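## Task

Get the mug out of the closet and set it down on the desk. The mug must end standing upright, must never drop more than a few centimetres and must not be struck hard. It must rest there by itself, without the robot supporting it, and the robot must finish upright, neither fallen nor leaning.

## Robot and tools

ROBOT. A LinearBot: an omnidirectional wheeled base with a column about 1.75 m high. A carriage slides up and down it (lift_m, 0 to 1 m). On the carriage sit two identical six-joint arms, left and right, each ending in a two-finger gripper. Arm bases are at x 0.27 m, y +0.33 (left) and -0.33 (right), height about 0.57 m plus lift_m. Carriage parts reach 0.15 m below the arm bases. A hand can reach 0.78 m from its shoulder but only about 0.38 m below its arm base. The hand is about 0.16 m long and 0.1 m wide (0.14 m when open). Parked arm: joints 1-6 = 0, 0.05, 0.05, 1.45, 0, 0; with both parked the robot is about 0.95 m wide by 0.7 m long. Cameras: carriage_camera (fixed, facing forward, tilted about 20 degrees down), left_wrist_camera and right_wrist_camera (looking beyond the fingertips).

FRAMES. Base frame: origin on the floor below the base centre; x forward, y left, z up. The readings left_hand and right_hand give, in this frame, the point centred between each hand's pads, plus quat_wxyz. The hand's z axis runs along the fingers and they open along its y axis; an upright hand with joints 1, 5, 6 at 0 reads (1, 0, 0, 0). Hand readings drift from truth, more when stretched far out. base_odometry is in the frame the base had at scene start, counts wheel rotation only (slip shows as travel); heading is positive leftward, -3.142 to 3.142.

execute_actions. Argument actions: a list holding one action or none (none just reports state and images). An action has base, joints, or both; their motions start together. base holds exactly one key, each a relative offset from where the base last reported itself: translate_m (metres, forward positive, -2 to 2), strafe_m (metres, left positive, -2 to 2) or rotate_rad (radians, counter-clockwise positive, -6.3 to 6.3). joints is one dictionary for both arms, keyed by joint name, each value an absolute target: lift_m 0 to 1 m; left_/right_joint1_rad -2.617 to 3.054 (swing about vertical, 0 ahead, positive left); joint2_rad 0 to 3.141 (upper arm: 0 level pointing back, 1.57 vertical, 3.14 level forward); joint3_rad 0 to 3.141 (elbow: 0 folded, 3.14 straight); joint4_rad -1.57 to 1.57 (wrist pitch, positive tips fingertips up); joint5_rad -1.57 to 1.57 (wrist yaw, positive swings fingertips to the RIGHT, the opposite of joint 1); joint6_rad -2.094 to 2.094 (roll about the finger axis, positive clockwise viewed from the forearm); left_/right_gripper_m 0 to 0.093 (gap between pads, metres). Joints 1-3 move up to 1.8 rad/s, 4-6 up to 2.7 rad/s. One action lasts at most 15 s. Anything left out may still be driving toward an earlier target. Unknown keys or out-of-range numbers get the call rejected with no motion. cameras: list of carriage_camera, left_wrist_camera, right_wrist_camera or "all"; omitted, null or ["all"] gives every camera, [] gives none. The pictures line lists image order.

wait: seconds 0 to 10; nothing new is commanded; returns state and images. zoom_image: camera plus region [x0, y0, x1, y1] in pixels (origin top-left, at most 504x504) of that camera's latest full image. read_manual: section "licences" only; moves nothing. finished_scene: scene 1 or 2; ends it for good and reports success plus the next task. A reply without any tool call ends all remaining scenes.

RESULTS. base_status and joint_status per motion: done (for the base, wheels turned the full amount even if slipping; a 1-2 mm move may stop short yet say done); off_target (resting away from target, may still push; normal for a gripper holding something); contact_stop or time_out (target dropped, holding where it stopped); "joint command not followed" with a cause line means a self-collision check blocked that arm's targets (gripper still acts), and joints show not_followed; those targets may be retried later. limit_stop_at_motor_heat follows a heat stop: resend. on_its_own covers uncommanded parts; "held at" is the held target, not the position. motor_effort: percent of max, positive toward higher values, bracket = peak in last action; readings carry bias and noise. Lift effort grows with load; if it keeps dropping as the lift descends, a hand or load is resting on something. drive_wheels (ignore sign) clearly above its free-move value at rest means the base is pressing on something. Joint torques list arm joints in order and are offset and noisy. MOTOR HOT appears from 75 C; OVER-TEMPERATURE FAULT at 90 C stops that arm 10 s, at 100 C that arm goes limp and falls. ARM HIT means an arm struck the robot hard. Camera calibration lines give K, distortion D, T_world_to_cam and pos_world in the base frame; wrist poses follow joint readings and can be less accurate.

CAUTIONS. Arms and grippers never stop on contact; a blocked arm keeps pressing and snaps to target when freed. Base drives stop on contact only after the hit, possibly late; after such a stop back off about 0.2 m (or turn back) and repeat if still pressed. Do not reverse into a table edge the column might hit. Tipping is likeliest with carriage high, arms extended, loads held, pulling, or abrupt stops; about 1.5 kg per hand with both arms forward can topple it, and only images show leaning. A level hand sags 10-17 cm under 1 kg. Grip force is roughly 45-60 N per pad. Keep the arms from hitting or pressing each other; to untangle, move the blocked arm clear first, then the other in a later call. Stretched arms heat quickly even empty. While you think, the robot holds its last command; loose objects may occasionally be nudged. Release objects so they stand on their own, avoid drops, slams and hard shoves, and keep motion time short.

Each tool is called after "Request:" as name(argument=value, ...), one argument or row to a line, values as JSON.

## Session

Request:
execute_actions(
  actions=[],
  cameras=["carriage_camera"],
)

Scene clock: 0.00 s.
Joint torques (N m, as the arm reports them, + toward a larger angle): no reading
base_odometry: x=+0.000 y=+0.000 heading=+0.000 (m, m, rad; odometry frame)
base_status: not commanded
joint_positions: lift_m=+0.300 left_joint1_rad=+0.011 left_joint2_rad=+0.047 left_joint3_rad=+0.058 left_joint4_rad=+1.439 left_joint5_rad=+0.041 left_joint6_rad=-0.036 left_gripper_m=+0.094 right_joint1_rad=-0.012 right_joint2_rad=+0.064 right_joint3_rad=+0.058 right_joint4_rad=+1.417 right_joint5_rad=-0.035 right_joint6_rad=+0.007 right_gripper_m=+0.095
joint_status: not commanded
motor_effort: lift_m=+24 drive_wheels=+2 (%)
left_hand: x=+0.3007 y=+0.3412 z=+1.3004 quat_wxyz=(+0.998, +0.019, +0.061, -0.014) (m; base frame)
right_hand: x=+0.3115 y=-0.3424 z=+1.2994 quat_wxyz=(+0.997, -0.017, +0.080, -0.001) (m; base frame)
pictures: carriage_camera
camera_calibration (this result's frames):
carriage_camera: T_world_to_cam=[[0.00273822, -0.999144, -0.0412728, 0.056029], [-0.347834, 0.0377441, -0.936796, 1.26217], [0.937552, 0.0169213, -0.347433, 0.275124], [0, 0, 0, 1]] pos_world=[0.180928, 0.00368634, 1.28029]
Images, in order (width x height): carriage_camera 504x504.

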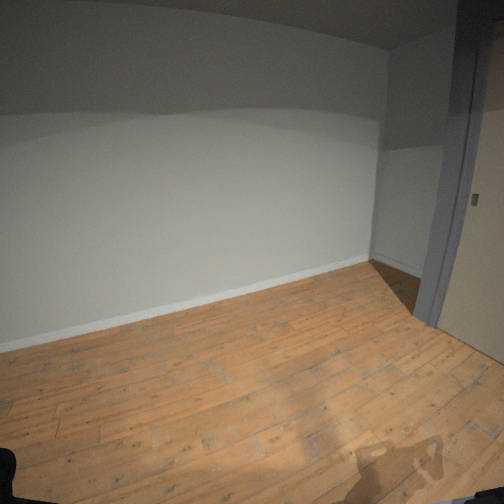

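Request:
execute_actions(
  actions=[
    {"base":{"rotate_rad":-1.15},"joints":{"right_joint1_rad":0,"right_joint2_rad":0.8,"right_joint3_rad":0.8,"right_joint4_rad":0,"right_joint5_rad":0,"right_gripper_m":0}},
  ],
  cameras=["carriage_camera"],
)

Request:
zoom_image(
  camera="carriage_camera",
  region=[0, 150, 252, 402],
)

Request:
zoom_image(
  camera="carriage_camera",
  region=[200, 150, 452, 402],
)

Scene clock: 3.80 s.
Joint torques (N m, as the arm reports them, + toward a larger angle): left_arm=[ 0.01  3.53  7.01  0.   -0.03  0.12] | right_arm=[ 0.77 -0.2   9.5   1.98 -0.06 -0.09]
base_odometry: x=+0.000 y=+0.000 heading=-1.150 (m, m, rad; odometry frame)
base_status: done
joint_positions: lift_m=+0.300 left_joint1_rad=+0.011 left_joint2_rad=+0.047 left_joint3_rad=+0.058 left_joint4_rad=+1.438 left_joint5_rad=+0.041 left_joint6_rad=-0.036 left_gripper_m=+0.094 right_joint1_rad=-0.010 right_joint2_rad=+0.794 right_joint3_rad=+0.783 right_joint4_rad=+0.011 right_joint5_rad=-0.005 right_joint6_rad=+0.007 right_gripper_m=+0.001
joint_status: all done
motor_effort: lift_m=+24(24) drive_wheels=+7(16) (%)
left_hand: x=+0.3009 y=+0.3412 z=+1.3004 quat_wxyz=(+0.998, +0.019, +0.061, -0.014) (m; base frame)
right_hand: x=+0.5970 y=-0.3504 z=+1.2267 quat_wxyz=(+0.707, +0.004, +0.707, +0.000) (m; base frame)
pictures: carriage_camera
camera_calibration (this result's frames):
carriage_camera: T_world_to_cam=[[0.00273822, -0.999144, -0.0412728, 0.056029], [-0.347834, 0.0377441, -0.936796, 1.26217], [0.937552, 0.0169213, -0.347433, 0.275124], [0, 0, 0, 1]] pos_world=[0.180928, 0.00368634, 1.28029]
Images, in order (width x height): carriage_camera 504x504.

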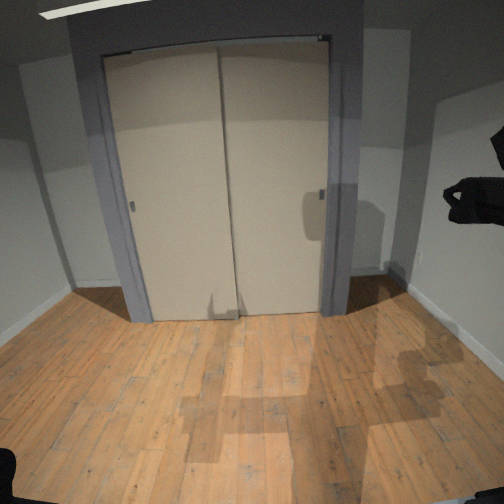

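Region (0, 150, 252, 402) of carriage_camera's 504x504 image, scaled by 2.000, with more detail than that image has.

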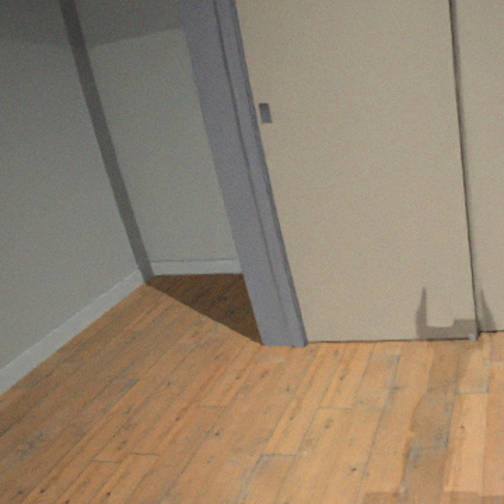

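Region (200, 150, 452, 402) of carriage_camera's 504x504 image, scaled by 2.000, with more detail than that image has.

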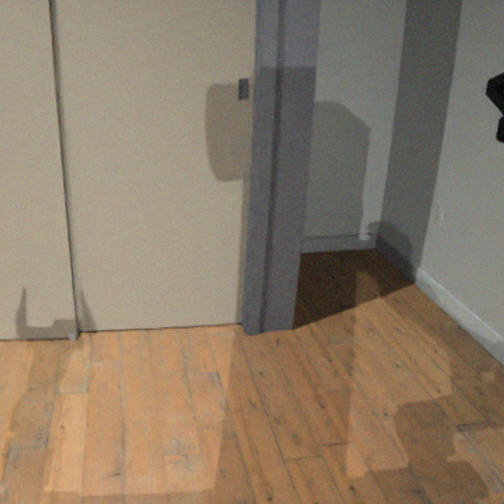

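Request:
execute_actions(
  actions=[
    {"base":{"strafe_m":1.24},"joints":{"lift_m":0.08}},
  ],
  cameras=[],
)

Request:
execute_actions(
  actions=[
    {"base":{"translate_m":1.13}},
  ],
  cameras=["carriage_camera","right_wrist_camera"],
)

Scene clock: 9.73 s.
Joint torques (N m, as the arm reports them, + toward a larger angle): left_arm=[ 0.    3.52  6.93  0.01 -0.03  0.13] | right_arm=[ 0.73 -0.12  8.55  2.07 -0.07 -0.09]
base_odometry: x=+1.132 y=+0.505 heading=-1.151 (m, m, rad; odometry frame)
base_status: done
joint_positions: lift_m=+0.080 left_joint1_rad=+0.011 left_joint2_rad=+0.047 left_joint3_rad=+0.058 left_joint4_rad=+1.438 left_joint5_rad=+0.041 left_joint6_rad=-0.036 left_gripper_m=+0.094 right_joint1_rad=-0.010 right_joint2_rad=+0.794 right_joint3_rad=+0.796 right_joint4_rad=+0.003 right_joint5_rad=-0.005 right_joint6_rad=+0.007 right_gripper_m=+0.001
joint_status: all done
motor_effort: lift_m=+20(20) drive_wheels=-8(21) (%)
left_hand: x=+0.3009 y=+0.3412 z=+1.0811 quat_wxyz=(+0.998, +0.019, +0.061, -0.014) (m; base frame)
right_hand: x=+0.5962 y=-0.3503 z=+1.0118 quat_wxyz=(+0.709, +0.004, +0.705, +0.000) (m; base frame)
pictures: none
No camera images: the call's "cameras" was empty. Leave "cameras" out to get every camera's image.

Scene clock: 14.37 s.
Joint torques (N m, as the arm reports them, + toward a larger angle): left_arm=[ 0.01  3.52  6.92 -0.01 -0.03  0.13] | right_arm=[ 0.73 -0.11  8.52  2.04 -0.07 -0.09]
base_odometry: x=+1.594 y=-0.526 heading=-1.150 (m, m, rad; odometry frame)
base_status: done
joint_positions: lift_m=+0.080 left_joint1_rad=+0.011 left_joint2_rad=+0.047 left_joint3_rad=+0.058 left_joint4_rad=+1.439 left_joint5_rad=+0.041 left_joint6_rad=-0.036 left_gripper_m=+0.094 right_joint1_rad=-0.010 right_joint2_rad=+0.794 right_joint3_rad=+0.796 right_joint4_rad=+0.003 right_joint5_rad=-0.004 right_joint6_rad=+0.007 right_gripper_m=+0.001
joint_status: not commanded
motor_effort: lift_m=+21(21) drive_wheels=-5(13) (%)
left_hand: x=+0.3006 y=+0.3412 z=+1.0811 quat_wxyz=(+0.998, +0.019, +0.060, -0.014) (m; base frame)
right_hand: x=+0.5962 y=-0.3505 z=+1.0120 quat_wxyz=(+0.709, +0.004, +0.705, +0.000) (m; base frame)
pictures: carriage_camera, right_wrist_camera
camera_calibration (this result's frames):
carriage_camera: T_world_to_cam=[[0.00273822, -0.999144, -0.0412728, 0.0469756], [-0.347834, 0.0377441, -0.936796, 1.05667], [0.937552, 0.0169213, -0.347433, 0.198912], [0, 0, 0, 1]] pos_world=[0.180928, 0.00368634, 1.06094]
right_wrist_camera: T_world_to_cam=[[-0.0631378, -0.997521, -0.0310791, -0.282892], [-0.621939, 0.0636821, -0.780472, 1.1794], [0.780516, -0.0299479, -0.624418, 0.274637], [0, 0, 0, 1]] pos_world=[0.501298, -0.349073, 1.08319]
Images, in order (width x height): carriage_camera 504x504, right_wrist_camera 504x504.

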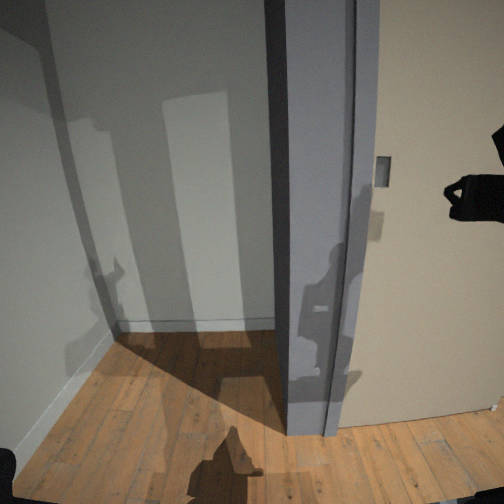

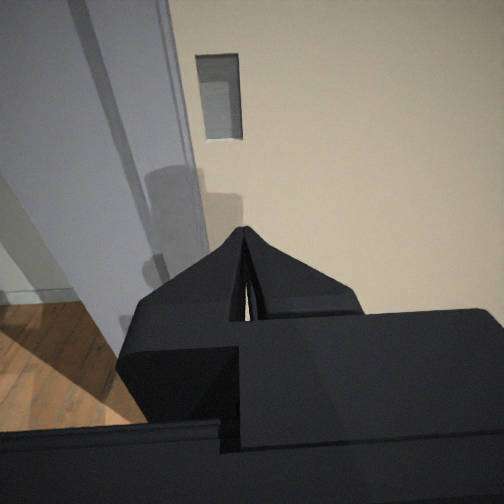

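Request:
execute_actions(
  actions=[
    {"base":{"translate_m":0.175},"joints":{"lift_m":0.09,"right_joint1_rad":0.045}},
  ],
  cameras=["right_wrist_camera"],
)

Scene clock: 17.67 s.
Joint torques (N m, as the arm reports them, + toward a larger angle): left_arm=[ 0.02  3.53  6.91 -0.01 -0.03  0.13] | right_arm=[ 0.57 -0.17  8.52  2.02 -0.08 -0.1 ]
base_odometry: x=+1.666 y=-0.686 heading=-1.149 (m, m, rad; odometry frame)
base_status: done
joint_positions: lift_m=+0.090 left_joint1_rad=+0.011 left_joint2_rad=+0.047 left_joint3_rad=+0.058 left_joint4_rad=+1.438 left_joint5_rad=+0.041 left_joint6_rad=-0.036 left_gripper_m=+0.094 right_joint1_rad=+0.036 right_joint2_rad=+0.794 right_joint3_rad=+0.797 right_joint4_rad=+0.008 right_joint5_rad=-0.003 right_joint6_rad=+0.007 right_gripper_m=+0.001
joint_status: all done
motor_effort: lift_m=+26(33) drive_wheels=-4(13) (%)
left_hand: x=+0.3008 y=+0.3412 z=+1.0905 quat_wxyz=(+0.998, +0.019, +0.061, -0.014) (m; base frame)
right_hand: x=+0.5959 y=-0.3356 z=+1.0230 quat_wxyz=(+0.711, -0.012, +0.703, +0.016) (m; base frame)
pictures: right_wrist_camera
camera_calibration (this result's frames):
right_wrist_camera: T_world_to_cam=[[-0.0176386, -0.999352, -0.0313712, -0.295141], [-0.620014, 0.0355475, -0.783785, 1.17966], [0.784392, 0.00562574, -0.62024, 0.287553], [0, 0, 0, 1]] pos_world=[0.500649, -0.338502, 1.0937]
Images, in order (width x height): right_wrist_camera 504x504.

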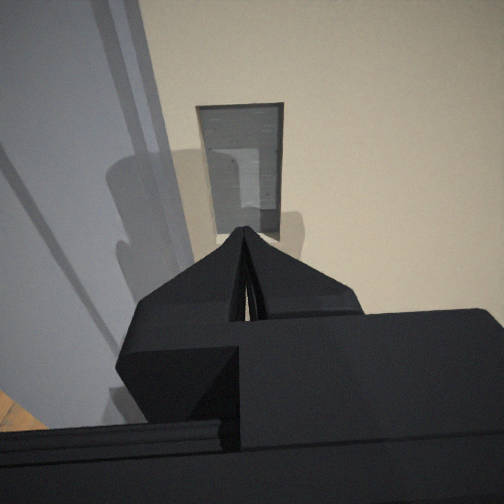

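Request:
execute_actions(
  actions=[
    {"base":{"translate_m":0.038}},
  ],
  cameras=["right_wrist_camera"],
)

Request:
execute_actions(
  actions=[
    {"base":{"strafe_m":-0.3},"joints":{"right_joint2_rad":0.85,"right_joint3_rad":0.83}},
  ],
  cameras=["carriage_camera","right_wrist_camera"],
)

Scene clock: 19.47 s.
Joint torques (N m, as the arm reports them, + toward a larger angle): left_arm=[ 0.01  3.53  6.99  0.   -0.02  0.13] | right_arm=[ 0.62 -0.07  8.49  2.02 -0.04 -0.08]
base_odometry: x=+1.682 y=-0.720 heading=-1.149 (m, m, rad; odometry frame)
base_status: done
joint_positions: lift_m=+0.090 left_joint1_rad=+0.011 left_joint2_rad=+0.047 left_joint3_rad=+0.058 left_joint4_rad=+1.439 left_joint5_rad=+0.041 left_joint6_rad=-0.036 left_gripper_m=+0.094 right_joint1_rad=+0.036 right_joint2_rad=+0.794 right_joint3_rad=+0.797 right_joint4_rad=+0.008 right_joint5_rad=-0.003 right_joint6_rad=+0.007 right_gripper_m=+0.001
joint_status: not commanded
motor_effort: lift_m=+27(27) drive_wheels=-4(13) (%)
left_hand: x=+0.3007 y=+0.3412 z=+1.0905 quat_wxyz=(+0.998, +0.019, +0.061, -0.014) (m; base frame)
right_hand: x=+0.5959 y=-0.3356 z=+1.0230 quat_wxyz=(+0.711, -0.012, +0.703, +0.016) (m; base frame)
pictures: right_wrist_camera
camera_calibration (this result's frames):
right_wrist_camera: T_world_to_cam=[[-0.0176386, -0.999352, -0.0313712, -0.295141], [-0.620014, 0.0355475, -0.783785, 1.17966], [0.784392, 0.00562574, -0.62024, 0.287553], [0, 0, 0, 1]] pos_world=[0.500649, -0.338502, 1.0937]
Images, in order (width x height): right_wrist_camera 504x504.

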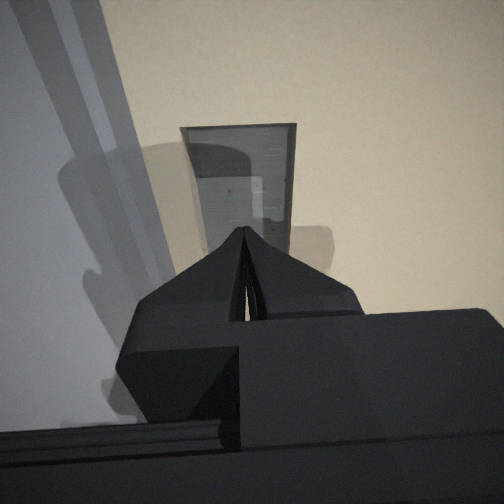

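Scene clock: 21.93 s.
Joint torques (N m, as the arm reports them, + toward a larger angle): left_arm=[ 0.02  3.51  6.93  0.   -0.03  0.13] | right_arm=[-0.88  1.26  8.79  2.13  0.58 -0.09]
base_odometry: x=+1.408 y=-0.844 heading=-1.149 (m, m, rad; odometry frame)
base_status: done
joint_positions: lift_m=+0.090 left_joint1_rad=+0.011 left_joint2_rad=+0.047 left_joint3_rad=+0.058 left_joint4_rad=+1.439 left_joint5_rad=+0.041 left_joint6_rad=-0.036 left_gripper_m=+0.094 right_joint1_rad=+0.059 right_joint2_rad=+0.823 right_joint3_rad=+0.820 right_joint4_rad=-0.003 right_joint5_rad=-0.071 right_joint6_rad=+0.007 right_gripper_m=+0.001
joint_status: all done
motor_effort: lift_m=+27(27) drive_wheels=+3(13) (%)
left_hand: x=+0.3007 y=+0.3412 z=+1.0905 quat_wxyz=(+0.998, +0.019, +0.061, -0.014) (m; base frame)
right_hand: x=+0.6004 y=-0.3163 z=+1.0229 quat_wxyz=(+0.703, -0.044, +0.708, +0.048) (m; base frame)
pictures: carriage_camera, right_wrist_camera
camera_calibration (this result's frames):
carriage_camera: T_world_to_cam=[[0.00273822, -0.999144, -0.0412728, 0.0473645], [-0.347834, 0.0377441, -0.936796, 1.0655], [0.937552, 0.0169213, -0.347433, 0.202186], [0, 0, 0, 1]] pos_world=[0.180928, 0.00368634, 1.07036]
right_wrist_camera: T_world_to_cam=[[0.0721562, -0.996916, -0.0308623, -0.329453], [-0.633389, -0.0218978, -0.773523, 1.16106], [0.770462, 0.0753623, -0.633016, 0.327377], [0, 0, 0, 1]] pos_world=[0.506941, -0.327684, 1.09517]
Images, in order (width x height): carriage_camera 504x504, right_wrist_camera 504x504.

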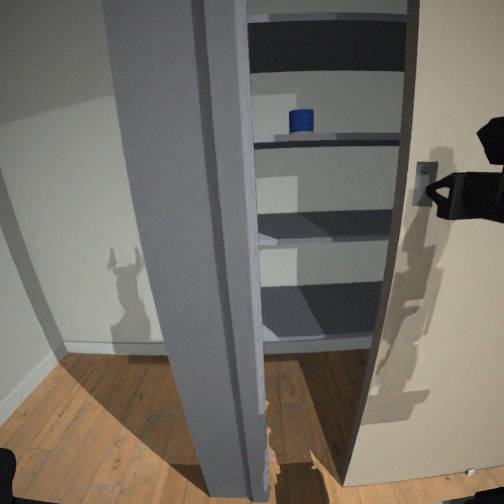

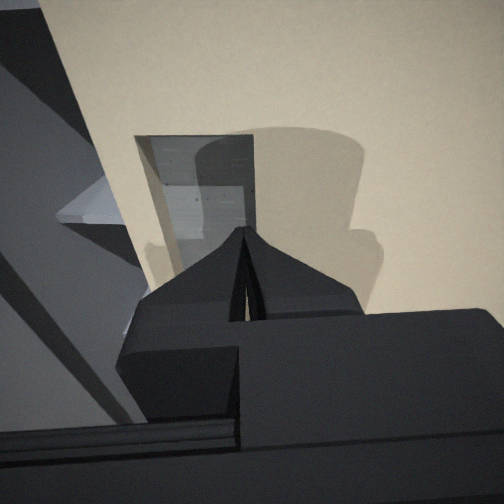

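Request:
execute_actions(
  actions=[
    {"base":{"strafe_m":-0.25},"joints":{"right_joint2_rad":0.85,"right_joint3_rad":0.83}},
  ],
  cameras=["carriage_camera"],
)

Request:
execute_actions(
  actions=[
    {"joints":{"right_joint5_rad":-0.07,"right_joint2_rad":0.4,"right_joint3_rad":0.42}},
  ],
  cameras=[],
)

Request:
zoom_image(
  camera="carriage_camera",
  region=[170, 80, 270, 180],
)

Scene clock: 24.27 s.
Joint torques (N m, as the arm reports them, + toward a larger angle): left_arm=[-0.03  3.52  6.87  0.   -0.03  0.13] | right_arm=[-1.37  1.42  8.87  2.12  0.62 -0.08]
base_odometry: x=+1.370 y=-0.861 heading=-1.148 (m, m, rad; odometry frame)
base_status: strafe_m contact_stop (by the wheels' count: -0.042 of -0.250)
joint_positions: lift_m=+0.090 left_joint1_rad=+0.011 left_joint2_rad=+0.047 left_joint3_rad=+0.060 left_joint4_rad=+1.438 left_joint5_rad=+0.042 left_joint6_rad=-0.036 left_gripper_m=+0.094 right_joint1_rad=+0.067 right_joint2_rad=+0.821 right_joint3_rad=+0.820 right_joint4_rad=-0.005 right_joint5_rad=-0.073 right_joint6_rad=+0.007 right_gripper_m=+0.001
joint_status: all done
motor_effort: lift_m=+27(27) drive_wheels=+1(14) (%)
left_hand: x=+0.3005 y=+0.3410 z=+1.0908 quat_wxyz=(+0.998, +0.020, +0.060, -0.014) (m; base frame)
right_hand: x=+0.5996 y=-0.3132 z=+1.0229 quat_wxyz=(+0.703, -0.047, +0.708, +0.052) (m; base frame)
pictures: carriage_camera
camera_calibration (this result's frames):
carriage_camera: T_world_to_cam=[[0.00273822, -0.999144, -0.0412728, 0.0473645], [-0.347834, 0.0377441, -0.936796, 1.0655], [0.937552, 0.0169213, -0.347433, 0.202186], [0, 0, 0, 1]] pos_world=[0.180928, 0.00368634, 1.07036]
Images, in order (width x height): carriage_camera 504x504.

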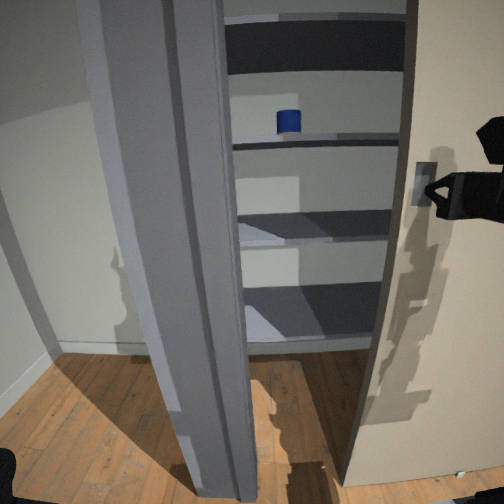

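not run: a stop came earlier in this reply.

Region (170, 80, 270, 180) of carriage_camera's 504x504 image, scaled by 5.040, with more detail than that image has.

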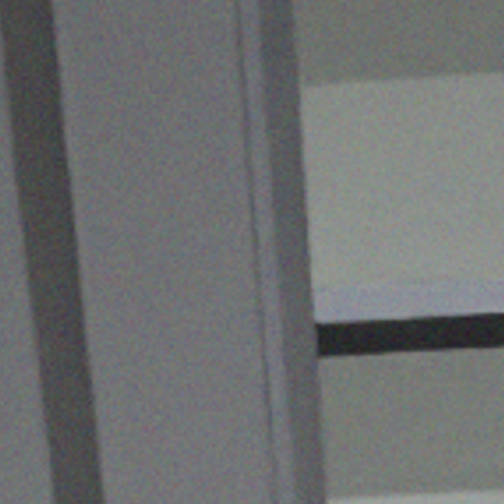

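The unchanged arm targets left the contact watch on. Retry with changed targets.

Request:
execute_actions(
  actions=[
    {"base":{"strafe_m":-0.2},"joints":{"right_joint2_rad":0.86,"right_joint1_rad":0.02}},
  ],
  cameras=["carriage_camera"],
)

Request:
execute_actions(
  actions=[
    {"joints":{"right_joint5_rad":-0.07,"right_joint2_rad":0.4,"right_joint3_rad":0.42}},
  ],
  cameras=[],
)

Request:
zoom_image(
  camera="carriage_camera",
  region=[170, 80, 270, 180],
)

Scene clock: 27.13 s.
Joint torques (N m, as the arm reports them, + toward a larger angle): left_arm=[ 0.    3.5   6.86 -0.02 -0.04  0.13] | right_arm=[-2.59  2.36  8.96  2.14  1.43 -0.07]
base_odometry: x=+1.188 y=-0.944 heading=-1.148 (m, m, rad; odometry frame)
base_status: done
joint_positions: lift_m=+0.090 left_joint1_rad=+0.011 left_joint2_rad=+0.047 left_joint3_rad=+0.060 left_joint4_rad=+1.438 left_joint5_rad=+0.042 left_joint6_rad=-0.036 left_gripper_m=+0.094 right_joint1_rad=+0.059 right_joint2_rad=+0.819 right_joint3_rad=+0.820 right_joint4_rad=-0.010 right_joint5_rad=-0.154 right_joint6_rad=+0.005 right_gripper_m=+0.001
joint_status: right_joint1_rad off_target (ended at +0.059, target +0.020); the others done
motor_effort: lift_m=+27(26) drive_wheels=+1(12) (%)
left_hand: x=+0.3005 y=+0.3410 z=+1.0908 quat_wxyz=(+0.998, +0.020, +0.060, -0.014) (m; base frame)
right_hand: x=+0.5969 y=-0.3021 z=+1.0225 quat_wxyz=(+0.700, -0.073, +0.706, +0.077) (m; base frame)
pictures: carriage_camera
camera_calibration (this result's frames):
carriage_camera: T_world_to_cam=[[0.00273822, -0.999144, -0.0412728, 0.0473645], [-0.347834, 0.0377441, -0.936796, 1.0655], [0.937552, 0.0169213, -0.347433, 0.202186], [0, 0, 0, 1]] pos_world=[0.180928, 0.00368634, 1.07036]
Images, in order (width x height): carriage_camera 504x504.

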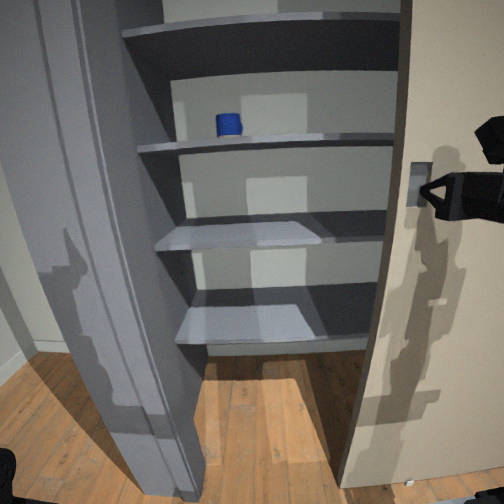

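Scene clock: 28.20 s.
Joint torques (N m, as the arm reports them, + toward a larger angle): left_arm=[ 0.    3.53  6.78 -0.01 -0.04  0.13] | right_arm=[-0.76  0.03  7.16  1.96 -0.01 -0.05]
base_odometry: x=+1.188 y=-0.944 heading=-1.148 (m, m, rad; odometry frame)
base_status: not commanded
joint_positions: lift_m=+0.090 left_joint1_rad=+0.011 left_joint2_rad=+0.047 left_joint3_rad=+0.060 left_joint4_rad=+1.438 left_joint5_rad=+0.042 left_joint6_rad=-0.036 left_gripper_m=+0.094 right_joint1_rad=+0.032 right_joint2_rad=+0.417 right_joint3_rad=+0.435 right_joint4_rad=+0.008 right_joint5_rad=-0.079 right_joint6_rad=+0.005 right_gripper_m=+0.001
joint_status: all done
on_its_own: right_joint1_rad moved -0.027 to your old target +0.020
motor_effort: lift_m=+27(27) drive_wheels=+2(2) (%)
left_hand: x=+0.3005 y=+0.3410 z=+1.0908 quat_wxyz=(+0.998, +0.020, +0.060, -0.014) (m; base frame)
right_hand: x=+0.5379 y=-0.3258 z=+0.9487 quat_wxyz=(+0.715, -0.038, +0.697, +0.041) (m; base frame)
pictures: none
No camera images: the call's "cameras" was empty. Leave "cameras" out to get every camera's image.

Region (170, 80, 270, 180) of carriage_camera's 504x504 image, scaled by 5.040, with more detail than that image has.

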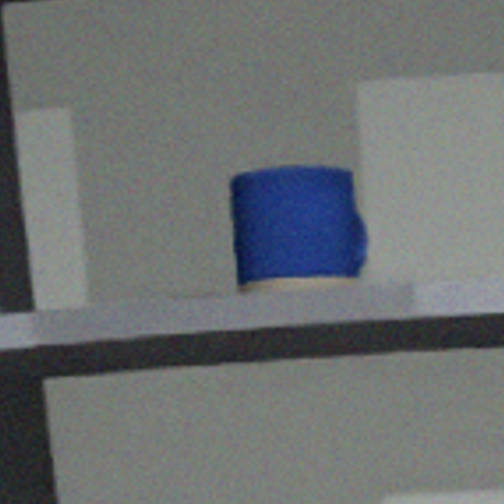

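Request:
execute_actions(
  actions=[
    {"base":{"strafe_m":-0.268},"joints":{"lift_m":0.545,"right_joint1_rad":0,"right_joint5_rad":0,"right_joint2_rad":0.05,"right_joint3_rad":0.05,"right_joint4_rad":1.45,"left_joint1_rad":0,"left_joint2_rad":0.6,"left_joint3_rad":0.4,"left_joint4_rad":0.89,"left_joint5_rad":0,"left_joint6_rad":0}},
  ],
  cameras=[],
)

Request:
execute_actions(
  actions=[
    {"joints":{"left_joint2_rad":2.385,"left_joint3_rad":1.343}},
  ],
  cameras=["carriage_camera","left_wrist_camera"],
)

Scene clock: 33.50 s.
Joint torques (N m, as the arm reports them, + toward a larger angle): left_arm=[-0.45  0.75  9.14  1.81 -0.06  0.18] | right_arm=[-0.64  2.44  5.51  0.   -0.05 -0.07]
base_odometry: x=+0.944 y=-1.054 heading=-1.148 (m, m, rad; odometry frame)
base_status: done
joint_positions: lift_m=+0.545 left_joint1_rad=+0.007 left_joint2_rad=+0.593 left_joint3_rad=+0.395 left_joint4_rad=+0.896 left_joint5_rad=+0.004 left_joint6_rad=-0.005 left_gripper_m=+0.094 right_joint1_rad=+0.010 right_joint2_rad=+0.072 right_joint3_rad=+0.059 right_joint4_rad=+1.443 right_joint5_rad=-0.006 right_joint6_rad=+0.005 right_gripper_m=+0.001
joint_status: all done
motor_effort: lift_m=+27(32) drive_wheels=+2(11) (%)
left_hand: x=+0.5120 y=+0.3488 z=+1.5424 quat_wxyz=(+0.906, +0.000, +0.423, +0.000) (m; base frame)
right_hand: x=+0.3073 y=-0.3465 z=+1.5456 quat_wxyz=(+0.998, -0.003, +0.070, +0.008) (m; base frame)
pictures: none
No camera images: the call's "cameras" was empty. Leave "cameras" out to get every camera's image.

Scene clock: 35.47 s.
Joint torques (N m, as the arm reports them, + toward a larger angle): left_arm=[ -0.45 -12.94   7.59   2.83  -0.05   0.17] | right_arm=[-0.66  2.43  5.47 -0.02 -0.05 -0.06]
base_odometry: x=+0.944 y=-1.054 heading=-1.148 (m, m, rad; odometry frame)
base_status: not commanded
joint_positions: lift_m=+0.545 left_joint1_rad=+0.007 left_joint2_rad=+2.378 left_joint3_rad=+1.341 left_joint4_rad=+0.887 left_joint5_rad=+0.004 left_joint6_rad=-0.005 left_gripper_m=+0.094 right_joint1_rad=+0.010 right_joint2_rad=+0.072 right_joint3_rad=+0.059 right_joint4_rad=+1.443 right_joint5_rad=-0.006 right_joint6_rad=+0.005 right_gripper_m=+0.001
joint_status: all done
motor_effort: lift_m=+27(27) drive_wheels=+2(2) (%)
left_hand: x=+0.9008 y=+0.3514 z=+1.1920 quat_wxyz=(+0.652, -0.003, +0.758, -0.001) (m; base frame)
right_hand: x=+0.3073 y=-0.3465 z=+1.5456 quat_wxyz=(+0.998, -0.003, +0.070, +0.008) (m; base frame)
pictures: carriage_camera, left_wrist_camera
camera_calibration (this result's frames):
carriage_camera: T_world_to_cam=[[0.00273822, -0.999144, -0.0412728, 0.0661408], [-0.347834, 0.0377441, -0.936796, 1.49168], [0.937552, 0.0169213, -0.347433, 0.360244], [0, 0, 0, 1]] pos_world=[0.180928, 0.00368634, 1.52529]
left_wrist_camera: T_world_to_cam=[[-0.0343274, -0.999328, 0.0128567, 0.363895], [-0.673039, 0.0136055, -0.739482, 1.49096], [0.73881, -0.0340376, -0.673053, 0.273684], [0, 0, 0, 1]] pos_world=[0.813767, 0.352681, 1.28207]
Images, in order (width x height): carriage_camera 504x504, left_wrist_camera 504x504.

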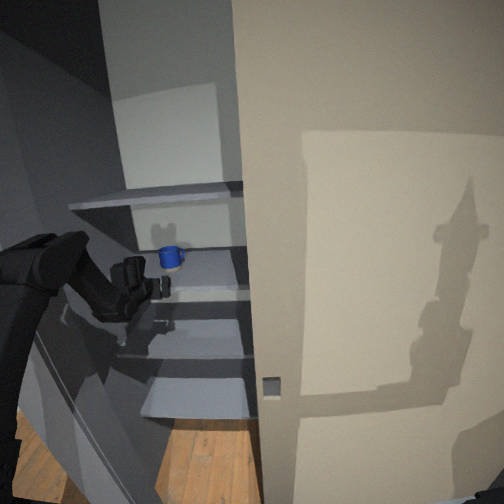

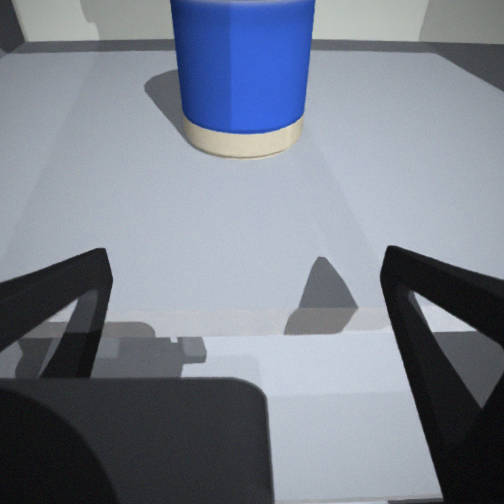

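Request:
execute_actions(
  actions=[
    {"base":{"translate_m":0.1},"joints":{"lift_m":0.572}},
  ],
  cameras=["carriage_camera","left_wrist_camera"],
)

Scene clock: 40.17 s.
Joint torques (N m, as the arm reports them, + toward a larger angle): left_arm=[ -0.46 -12.68   7.63   2.75  -0.05   0.17] | right_arm=[-0.63  2.47  5.38 -0.03 -0.05 -0.07]
base_odometry: x=+0.984 y=-1.145 heading=-1.148 (m, m, rad; odometry frame)
base_status: done
joint_positions: lift_m=+0.572 left_joint1_rad=+0.007 left_joint2_rad=+2.374 left_joint3_rad=+1.341 left_joint4_rad=+0.898 left_joint5_rad=+0.004 left_joint6_rad=-0.005 left_gripper_m=+0.094 right_joint1_rad=+0.010 right_joint2_rad=+0.072 right_joint3_rad=+0.059 right_joint4_rad=+1.445 right_joint5_rad=-0.005 right_joint6_rad=+0.005 right_gripper_m=+0.001
joint_status: all done
motor_effort: lift_m=+27(33) drive_wheels=+6(11) (%)
left_hand: x=+0.9013 y=+0.3514 z=+1.2239 quat_wxyz=(+0.658, -0.003, +0.753, -0.001) (m; base frame)
right_hand: x=+0.3068 y=-0.3466 z=+1.5728 quat_wxyz=(+0.998, -0.003, +0.069, +0.008) (m; base frame)
pictures: carriage_camera, left_wrist_camera
camera_calibration (this result's frames):
carriage_camera: T_world_to_cam=[[0.00273822, -0.999144, -0.0412728, 0.0672578], [-0.347834, 0.0377441, -0.936796, 1.51703], [0.937552, 0.0169213, -0.347433, 0.369647], [0, 0, 0, 1]] pos_world=[0.180928, 0.00368634, 1.55235]
left_wrist_camera: T_world_to_cam=[[-0.0345094, -0.999329, 0.0122608, 0.3644], [-0.662249, 0.0136777, -0.749159, 1.51694], [0.748489, -0.0339727, -0.662277, 0.272823], [0, 0, 0, 1]] pos_world=[0.812965, 0.352675, 1.31265]
Images, in order (width x height): carriage_camera 504x504, left_wrist_camera 504x504.

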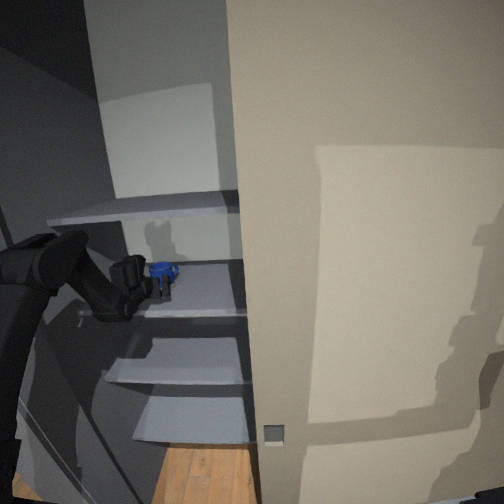

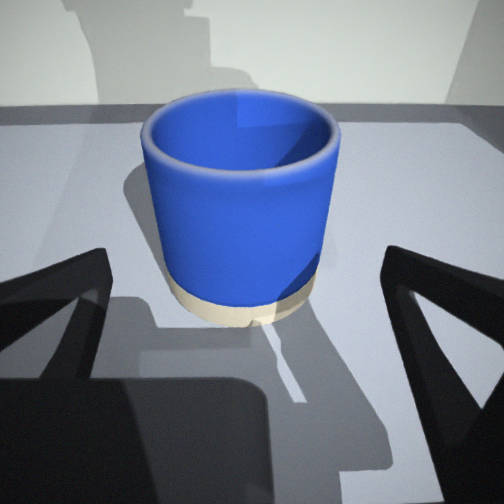

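Request:
execute_actions(
  actions=[
    {"base":{"translate_m":0.057},"joints":{"lift_m":0.562}},
  ],
  cameras=["left_wrist_camera"],
)

Scene clock: 42.40 s.
Joint torques (N m, as the arm reports them, + toward a larger angle): left_arm=[ -0.33 -12.91   7.5    2.78  -0.06   0.18] | right_arm=[-0.69  2.73  5.46 -0.07 -0.05 -0.07]
base_odometry: x=+1.007 y=-1.198 heading=-1.149 (m, m, rad; odometry frame)
base_status: done
joint_positions: lift_m=+0.562 left_joint1_rad=+0.005 left_joint2_rad=+2.378 left_joint3_rad=+1.341 left_joint4_rad=+0.896 left_joint5_rad=+0.004 left_joint6_rad=-0.005 left_gripper_m=+0.094 right_joint1_rad=+0.010 right_joint2_rad=+0.068 right_joint3_rad=+0.059 right_joint4_rad=+1.449 right_joint5_rad=-0.005 right_joint6_rad=+0.005 right_gripper_m=+0.001
joint_status: all done
motor_effort: lift_m=+20(23) drive_wheels=-6(15) (%)
left_hand: x=+0.9011 y=+0.3505 z=+1.2118 quat_wxyz=(+0.656, -0.002, +0.755, -0.001) (m; base frame)
right_hand: x=+0.3047 y=-0.3467 z=+1.5635 quat_wxyz=(+0.998, -0.003, +0.065, +0.008) (m; base frame)
pictures: left_wrist_camera
camera_calibration (this result's frames):
left_wrist_camera: T_world_to_cam=[[-0.035586, -0.999289, 0.012443, 0.364379], [-0.666509, 0.0144542, -0.745357, 1.50676], [0.744647, -0.0348176, -0.666549, 0.27387], [0, 0, 0, 1]] pos_world=[0.813298, 0.351877, 1.30109]
Images, in order (width x height): left_wrist_camera 504x504.

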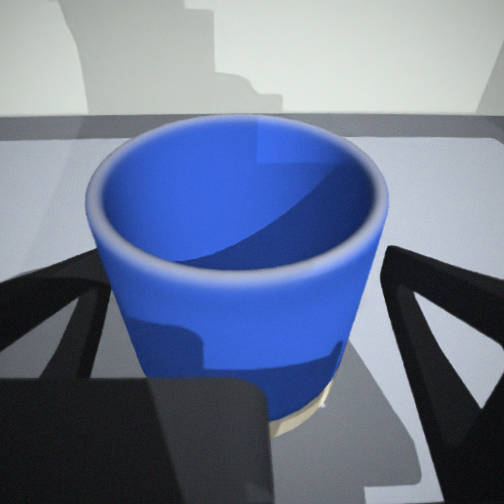

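Request:
execute_actions(
  actions=[
    {"joints":{"left_gripper_m":0.05}},
  ],
  cameras=["left_wrist_camera"],
)

Request:
execute_actions(
  actions=[
    {"joints":{"lift_m":0.63}},
  ],
  cameras=["left_wrist_camera"],
)

Scene clock: 43.63 s.
Joint torques (N m, as the arm reports them, + toward a larger angle): left_arm=[ -0.33 -12.94   7.56   2.78  -0.03   0.18] | right_arm=[-0.66  2.76  5.41 -0.07 -0.04 -0.06]
base_odometry: x=+1.007 y=-1.198 heading=-1.149 (m, m, rad; odometry frame)
base_status: not commanded
joint_positions: lift_m=+0.562 left_joint1_rad=+0.005 left_joint2_rad=+2.378 left_joint3_rad=+1.341 left_joint4_rad=+0.896 left_joint5_rad=+0.002 left_joint6_rad=-0.005 left_gripper_m=+0.079 right_joint1_rad=+0.010 right_joint2_rad=+0.068 right_joint3_rad=+0.059 right_joint4_rad=+1.449 right_joint5_rad=-0.005 right_joint6_rad=+0.005 right_gripper_m=+0.001
joint_status: left_gripper_m off_target (ended at +0.079, target +0.050)
motor_effort: lift_m=+20(21) drive_wheels=-6(6) (%)
left_hand: x=+0.9011 y=+0.3508 z=+1.2118 quat_wxyz=(+0.656, -0.003, +0.755, -0.001) (m; base frame)
right_hand: x=+0.3047 y=-0.3467 z=+1.5635 quat_wxyz=(+0.998, -0.003, +0.065, +0.008) (m; base frame)
pictures: left_wrist_camera
camera_calibration (this result's frames):
left_wrist_camera: T_world_to_cam=[[-0.0336986, -0.999358, 0.0121764, 0.363353], [-0.666536, 0.0133942, -0.745352, 1.50714], [0.744711, -0.0332334, -0.66656, 0.273281], [0, 0, 0, 1]] pos_world=[0.813295, 0.352015, 1.30109]
Images, in order (width x height): left_wrist_camera 504x504.

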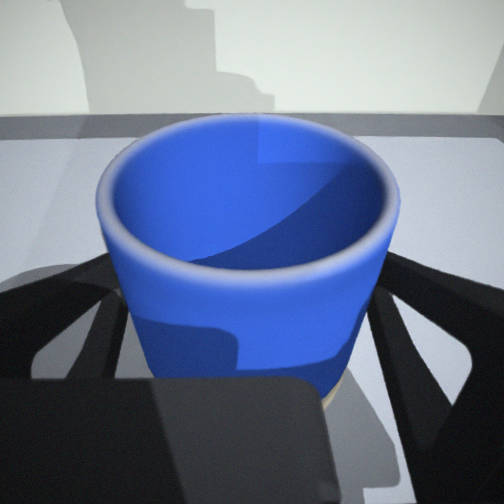

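Scene clock: 44.53 s.
Joint torques (N m, as the arm reports them, + toward a larger angle): left_arm=[ -0.3  -14.29   7.43   3.45  -0.02   0.18] | right_arm=[-0.65  2.77  5.44 -0.06 -0.04 -0.06]
base_odometry: x=+1.007 y=-1.198 heading=-1.149 (m, m, rad; odometry frame)
base_status: not commanded
joint_positions: lift_m=+0.630 left_joint1_rad=+0.005 left_joint2_rad=+2.395 left_joint3_rad=+1.341 left_joint4_rad=+0.838 left_joint5_rad=+0.002 left_joint6_rad=-0.005 left_gripper_m=+0.079 right_joint1_rad=+0.010 right_joint2_rad=+0.068 right_joint3_rad=+0.059 right_joint4_rad=+1.449 right_joint5_rad=-0.005 right_joint6_rad=+0.005 right_gripper_m=+0.001
joint_status: all done
motor_effort: lift_m=+28(35) drive_wheels=+5(6) (%)
left_hand: x=+0.8978 y=+0.3508 z=+1.2545 quat_wxyz=(+0.627, -0.003, +0.779, -0.001) (m; base frame)
right_hand: x=+0.3047 y=-0.3467 z=+1.6309 quat_wxyz=(+0.998, -0.003, +0.065, +0.008) (m; base frame)
pictures: left_wrist_camera
camera_calibration (this result's frames):
left_wrist_camera: T_world_to_cam=[[-0.032669, -0.999353, 0.0150747, 0.358142], [-0.72088, 0.0131131, -0.692936, 1.51994], [0.69229, -0.0335046, -0.720841, 0.419499], [0, 0, 0, 1]] pos_world=[0.816979, 0.352034, 1.35021]
Images, in order (width x height): left_wrist_camera 504x504.

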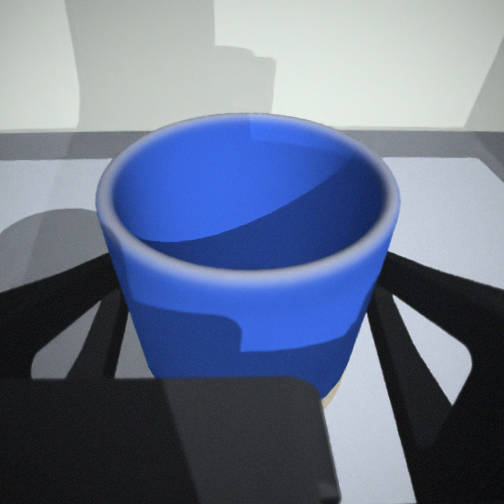

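Request:
execute_actions(
  actions=[
    {"base":{"translate_m":-1.5},"joints":{"left_joint2_rad":1.585,"left_joint3_rad":0.543,"left_joint4_rad":0.95}},
  ],
  cameras=["left_wrist_camera"],
)

Request:
execute_actions(
  actions=[
    {"base":{"rotate_rad":3.14},"joints":{"lift_m":0.45}},
  ],
  cameras=["carriage_camera","left_wrist_camera"],
)

Scene clock: 50.90 s.
Joint torques (N m, as the arm reports them, + toward a larger angle): left_arm=[-0.25 -9.07  7.42  3.51 -0.01  0.18] | right_arm=[-0.6   2.77  5.33 -0.03 -0.04 -0.06]
base_odometry: x=+0.393 y=+0.171 heading=-1.149 (m, m, rad; odometry frame)
base_status: done
joint_positions: lift_m=+0.630 left_joint1_rad=+0.004 left_joint2_rad=+1.612 left_joint3_rad=+0.541 left_joint4_rad=+0.891 left_joint5_rad=+0.001 left_joint6_rad=-0.005 left_gripper_m=+0.079 right_joint1_rad=+0.010 right_joint2_rad=+0.068 right_joint3_rad=+0.059 right_joint4_rad=+1.448 right_joint5_rad=-0.005 right_joint6_rad=+0.005 right_gripper_m=+0.001
joint_status: left_joint4_rad off_target (ended at +0.891, target +0.950); the others done
motor_effort: lift_m=+28(27) drive_wheels=+2(21) (%)
left_hand: x=+0.7135 y=+0.3495 z=+1.3451 quat_wxyz=(+0.641, -0.003, +0.768, -0.001) (m; base frame)
right_hand: x=+0.3050 y=-0.3467 z=+1.6308 quat_wxyz=(+0.998, -0.003, +0.066, +0.008) (m; base frame)
pictures: left_wrist_camera
camera_calibration (this result's frames):
left_wrist_camera: T_world_to_cam=[[-0.033589, -0.999344, 0.0135433, 0.352142], [-0.695021, 0.0136182, -0.71886, 1.46606], [0.718204, -0.0335587, -0.695023, 0.55909], [0, 0, 0, 1]] pos_world=[0.629231, 0.350708, 1.4377]
Images, in order (width x height): left_wrist_camera 504x504.

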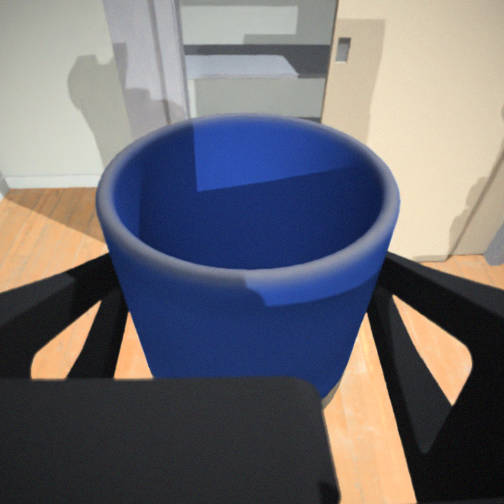

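Scene clock: 55.17 s.
Joint torques (N m, as the arm reports them, + toward a larger angle): left_arm=[-0.35 -8.52  7.47  3.62  0.06  0.17] | right_arm=[-0.61  2.73  5.44 -0.04 -0.06 -0.06]
base_odometry: x=+0.394 y=+0.171 heading=+1.990 (m, m, rad; odometry frame)
base_status: done
joint_positions: lift_m=+0.450 left_joint1_rad=+0.005 left_joint2_rad=+1.606 left_joint3_rad=+0.541 left_joint4_rad=+0.883 left_joint5_rad=-0.005 left_joint6_rad=-0.005 left_gripper_m=+0.079 right_joint1_rad=+0.010 right_joint2_rad=+0.068 right_joint3_rad=+0.059 right_joint4_rad=+1.447 right_joint5_rad=-0.003 right_joint6_rad=+0.005 right_gripper_m=+0.001
joint_status: all done
motor_effort: lift_m=+20(23) drive_wheels=+7(19) (%)
left_hand: x=+0.7130 y=+0.3510 z=+1.1662 quat_wxyz=(+0.640, -0.005, +0.768, +0.002) (m; base frame)
right_hand: x=+0.3052 y=-0.3471 z=+1.4515 quat_wxyz=(+0.998, -0.002, +0.066, +0.008) (m; base frame)
pictures: carriage_camera, left_wrist_camera
camera_calibration (this result's frames):
carriage_camera: T_world_to_cam=[[0.00273822, -0.999144, -0.0412728, 0.0622469], [-0.347834, 0.0377441, -0.936796, 1.4033], [0.937552, 0.0169213, -0.347433, 0.327465], [0, 0, 0, 1]] pos_world=[0.180928, 0.00368634, 1.43094]
left_wrist_camera: T_world_to_cam=[[-0.0264139, -0.999573, 0.0125281, 0.352246], [-0.696751, 0.00942212, -0.717251, 1.33792], [0.716827, -0.0276744, -0.696702, 0.436116], [0, 0, 0, 1]] pos_world=[0.62888, 0.351558, 1.25905]
Images, in order (width x height): carriage_camera 504x504, left_wrist_camera 504x504.

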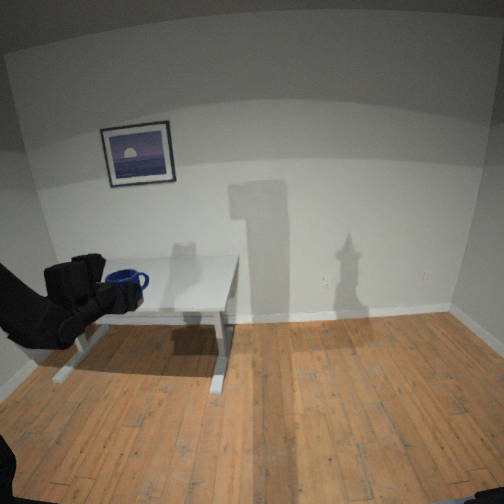

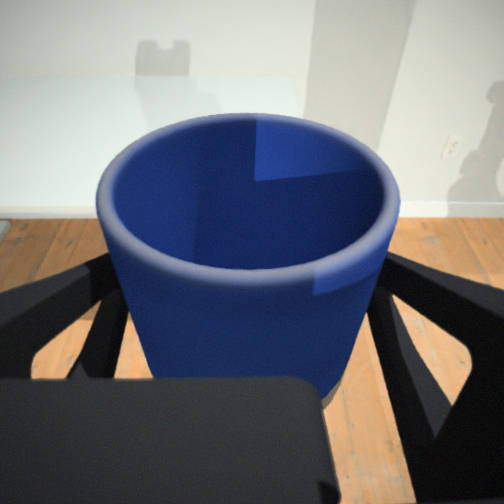

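Request:
execute_actions(
  actions=[
    {"base":{"translate_m":0.75},"joints":{"lift_m":0.17,"left_joint1_rad":0.25,"left_joint4_rad":0.98}},
  ],
  cameras=["carriage_camera","left_wrist_camera"],
)

Request:
zoom_image(
  camera="carriage_camera",
  region=[20, 230, 220, 430],
)

Scene clock: 59.80 s.
Joint torques (N m, as the arm reports them, + toward a larger angle): left_arm=[-0.34 -8.24  7.45  3.61  0.05  0.18] | right_arm=[-0.58  2.73  5.41 -0.06 -0.07 -0.07]
base_odometry: x=+0.087 y=+0.855 heading=+1.991 (m, m, rad; odometry frame)
base_status: done
joint_positions: lift_m=+0.170 left_joint1_rad=+0.255 left_joint2_rad=+1.603 left_joint3_rad=+0.541 left_joint4_rad=+0.913 left_joint5_rad=-0.005 left_joint6_rad=-0.005 left_gripper_m=+0.079 right_joint1_rad=+0.010 right_joint2_rad=+0.068 right_joint3_rad=+0.059 right_joint4_rad=+1.448 right_joint5_rad=-0.003 right_joint6_rad=+0.005 right_gripper_m=+0.001
joint_status: left_joint4_rad off_target (ended at +0.913, target +0.980); the others done
motor_effort: lift_m=+20(22) drive_wheels=-7(23) (%)
left_hand: x=+0.6995 y=+0.4606 z=+0.8948 quat_wxyz=(+0.647, -0.100, +0.751, +0.083) (m; base frame)
right_hand: x=+0.3050 y=-0.3471 z=+1.1715 quat_wxyz=(+0.998, -0.002, +0.066, +0.008) (m; base frame)
pictures: carriage_camera, left_wrist_camera
camera_calibration (this result's frames):
carriage_camera: T_world_to_cam=[[0.00273822, -0.999144, -0.0412728, 0.0506905], [-0.347834, 0.0377441, -0.936796, 1.14099], [0.937552, 0.0169213, -0.347433, 0.230184], [0, 0, 0, 1]] pos_world=[0.180928, 0.00368634, 1.15094]
left_wrist_camera: T_world_to_cam=[[0.221558, -0.97508, 0.0114168, 0.281129], [-0.653993, -0.157264, -0.739974, 1.20005], [0.723329, 0.15648, -0.672539, 0.148711], [0, 0, 0, 1]] pos_world=[0.614974, 0.439579, 0.984813]
Images, in order (width x height): carriage_camera 504x504, left_wrist_camera 504x504.

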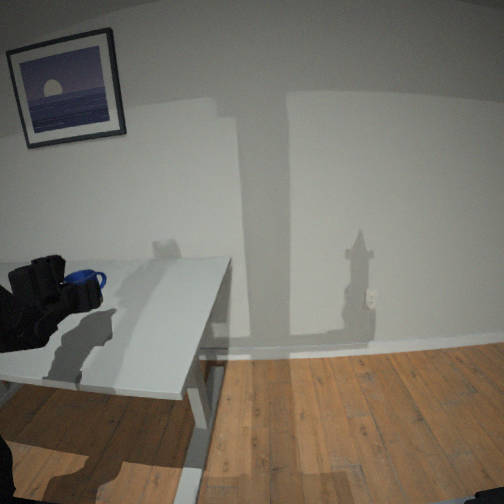

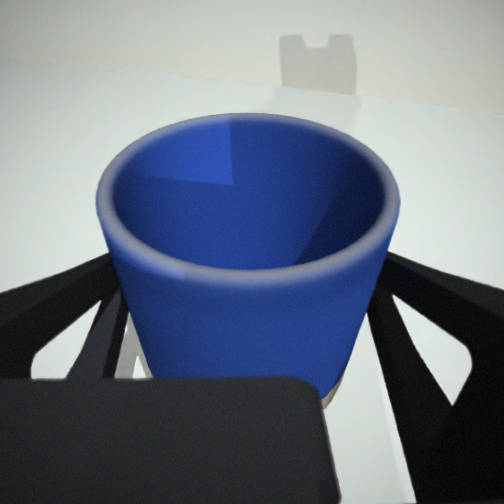

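Region (20, 230, 220, 430) of carriage_camera's 504x504 image, scaled by 2.520, with more detail than that image has.

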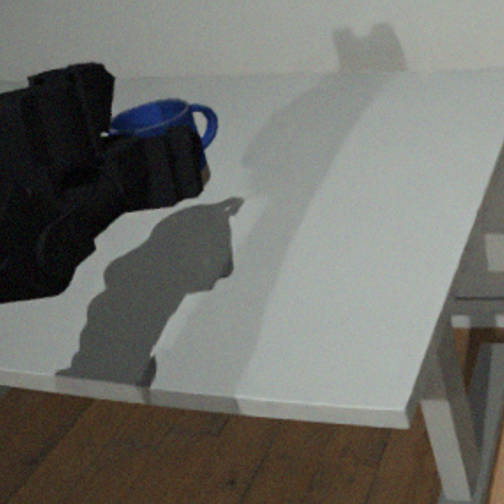

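Request:
execute_actions(
  actions=[
    {"joints":{"lift_m":0.08}},
  ],
  cameras=["carriage_camera"],
)

Request:
zoom_image(
  camera="carriage_camera",
  region=[20, 230, 170, 380],
)

Scene clock: 61.43 s.
Joint torques (N m, as the arm reports them, + toward a larger angle): left_arm=[-0.31 -8.25  7.41  3.66  0.05  0.18] | right_arm=[-0.67  2.72  5.47 -0.04 -0.08 -0.07]
base_odometry: x=+0.087 y=+0.855 heading=+1.991 (m, m, rad; odometry frame)
base_status: not commanded
joint_positions: lift_m=+0.080 left_joint1_rad=+0.255 left_joint2_rad=+1.603 left_joint3_rad=+0.541 left_joint4_rad=+0.909 left_joint5_rad=-0.004 left_joint6_rad=-0.005 left_gripper_m=+0.079 right_joint1_rad=+0.010 right_joint2_rad=+0.068 right_joint3_rad=+0.059 right_joint4_rad=+1.448 right_joint5_rad=-0.003 right_joint6_rad=+0.005 right_gripper_m=+0.001
joint_status: all done
motor_effort: lift_m=+20(19) drive_wheels=-7(7) (%)
left_hand: x=+0.6994 y=+0.4604 z=+0.8038 quat_wxyz=(+0.646, -0.100, +0.752, +0.083) (m; base frame)
right_hand: x=+0.3050 y=-0.3471 z=+1.0815 quat_wxyz=(+0.998, -0.002, +0.066, +0.008) (m; base frame)
pictures: carriage_camera
camera_calibration (this result's frames):
carriage_camera: T_world_to_cam=[[0.00273822, -0.999144, -0.0412728, 0.046976], [-0.347834, 0.0377441, -0.936796, 1.05668], [0.937552, 0.0169213, -0.347433, 0.198916], [0, 0, 0, 1]] pos_world=[0.180928, 0.00368634, 1.06095]
Images, in order (width x height): carriage_camera 504x504.

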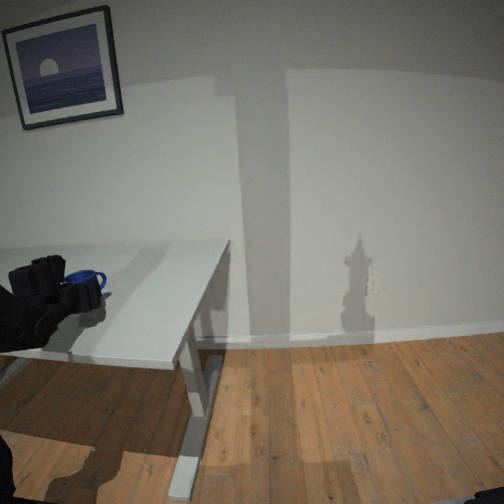

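Region (20, 230, 170, 380) of carriage_camera's 504x504 image, scaled by 3.360, with more detail than that image has.

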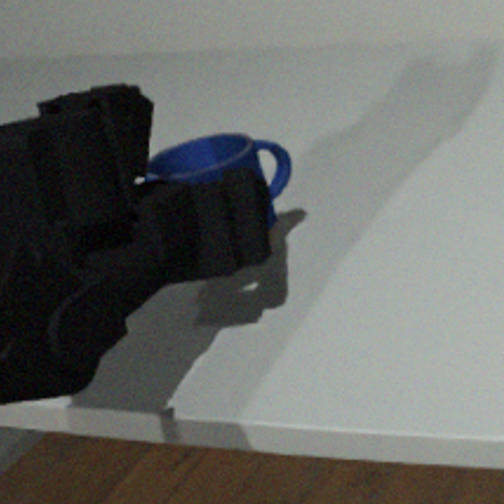

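Request:
execute_actions(
  actions=[
    {"joints":{"lift_m":0.055}},
  ],
  cameras=[],
)

Scene clock: 62.43 s.
Joint torques (N m, as the arm reports them, + toward a larger angle): left_arm=[-0.33 -8.25  7.46  3.43  0.05  0.2 ] | right_arm=[-0.64  2.7   5.53 -0.04 -0.07 -0.07]
base_odometry: x=+0.087 y=+0.855 heading=+1.991 (m, m, rad; odometry frame)
base_status: not commanded
joint_positions: lift_m=+0.055 left_joint1_rad=+0.255 left_joint2_rad=+1.603 left_joint3_rad=+0.541 left_joint4_rad=+0.929 left_joint5_rad=-0.004 left_joint6_rad=-0.005 left_gripper_m=+0.079 right_joint1_rad=+0.010 right_joint2_rad=+0.068 right_joint3_rad=+0.059 right_joint4_rad=+1.448 right_joint5_rad=-0.003 right_joint6_rad=+0.005 right_gripper_m=+0.001
joint_status: all done
motor_effort: lift_m=+20(20) drive_wheels=+7(7) (%)
left_hand: x=+0.7000 y=+0.4605 z=+0.7834 quat_wxyz=(+0.653, -0.099, +0.746, +0.083) (m; base frame)
right_hand: x=+0.3050 y=-0.3471 z=+1.0565 quat_wxyz=(+0.998, -0.002, +0.066, +0.008) (m; base frame)
pictures: none
No camera images: the call's "cameras" was empty. Leave "cameras" out to get every camera's image.


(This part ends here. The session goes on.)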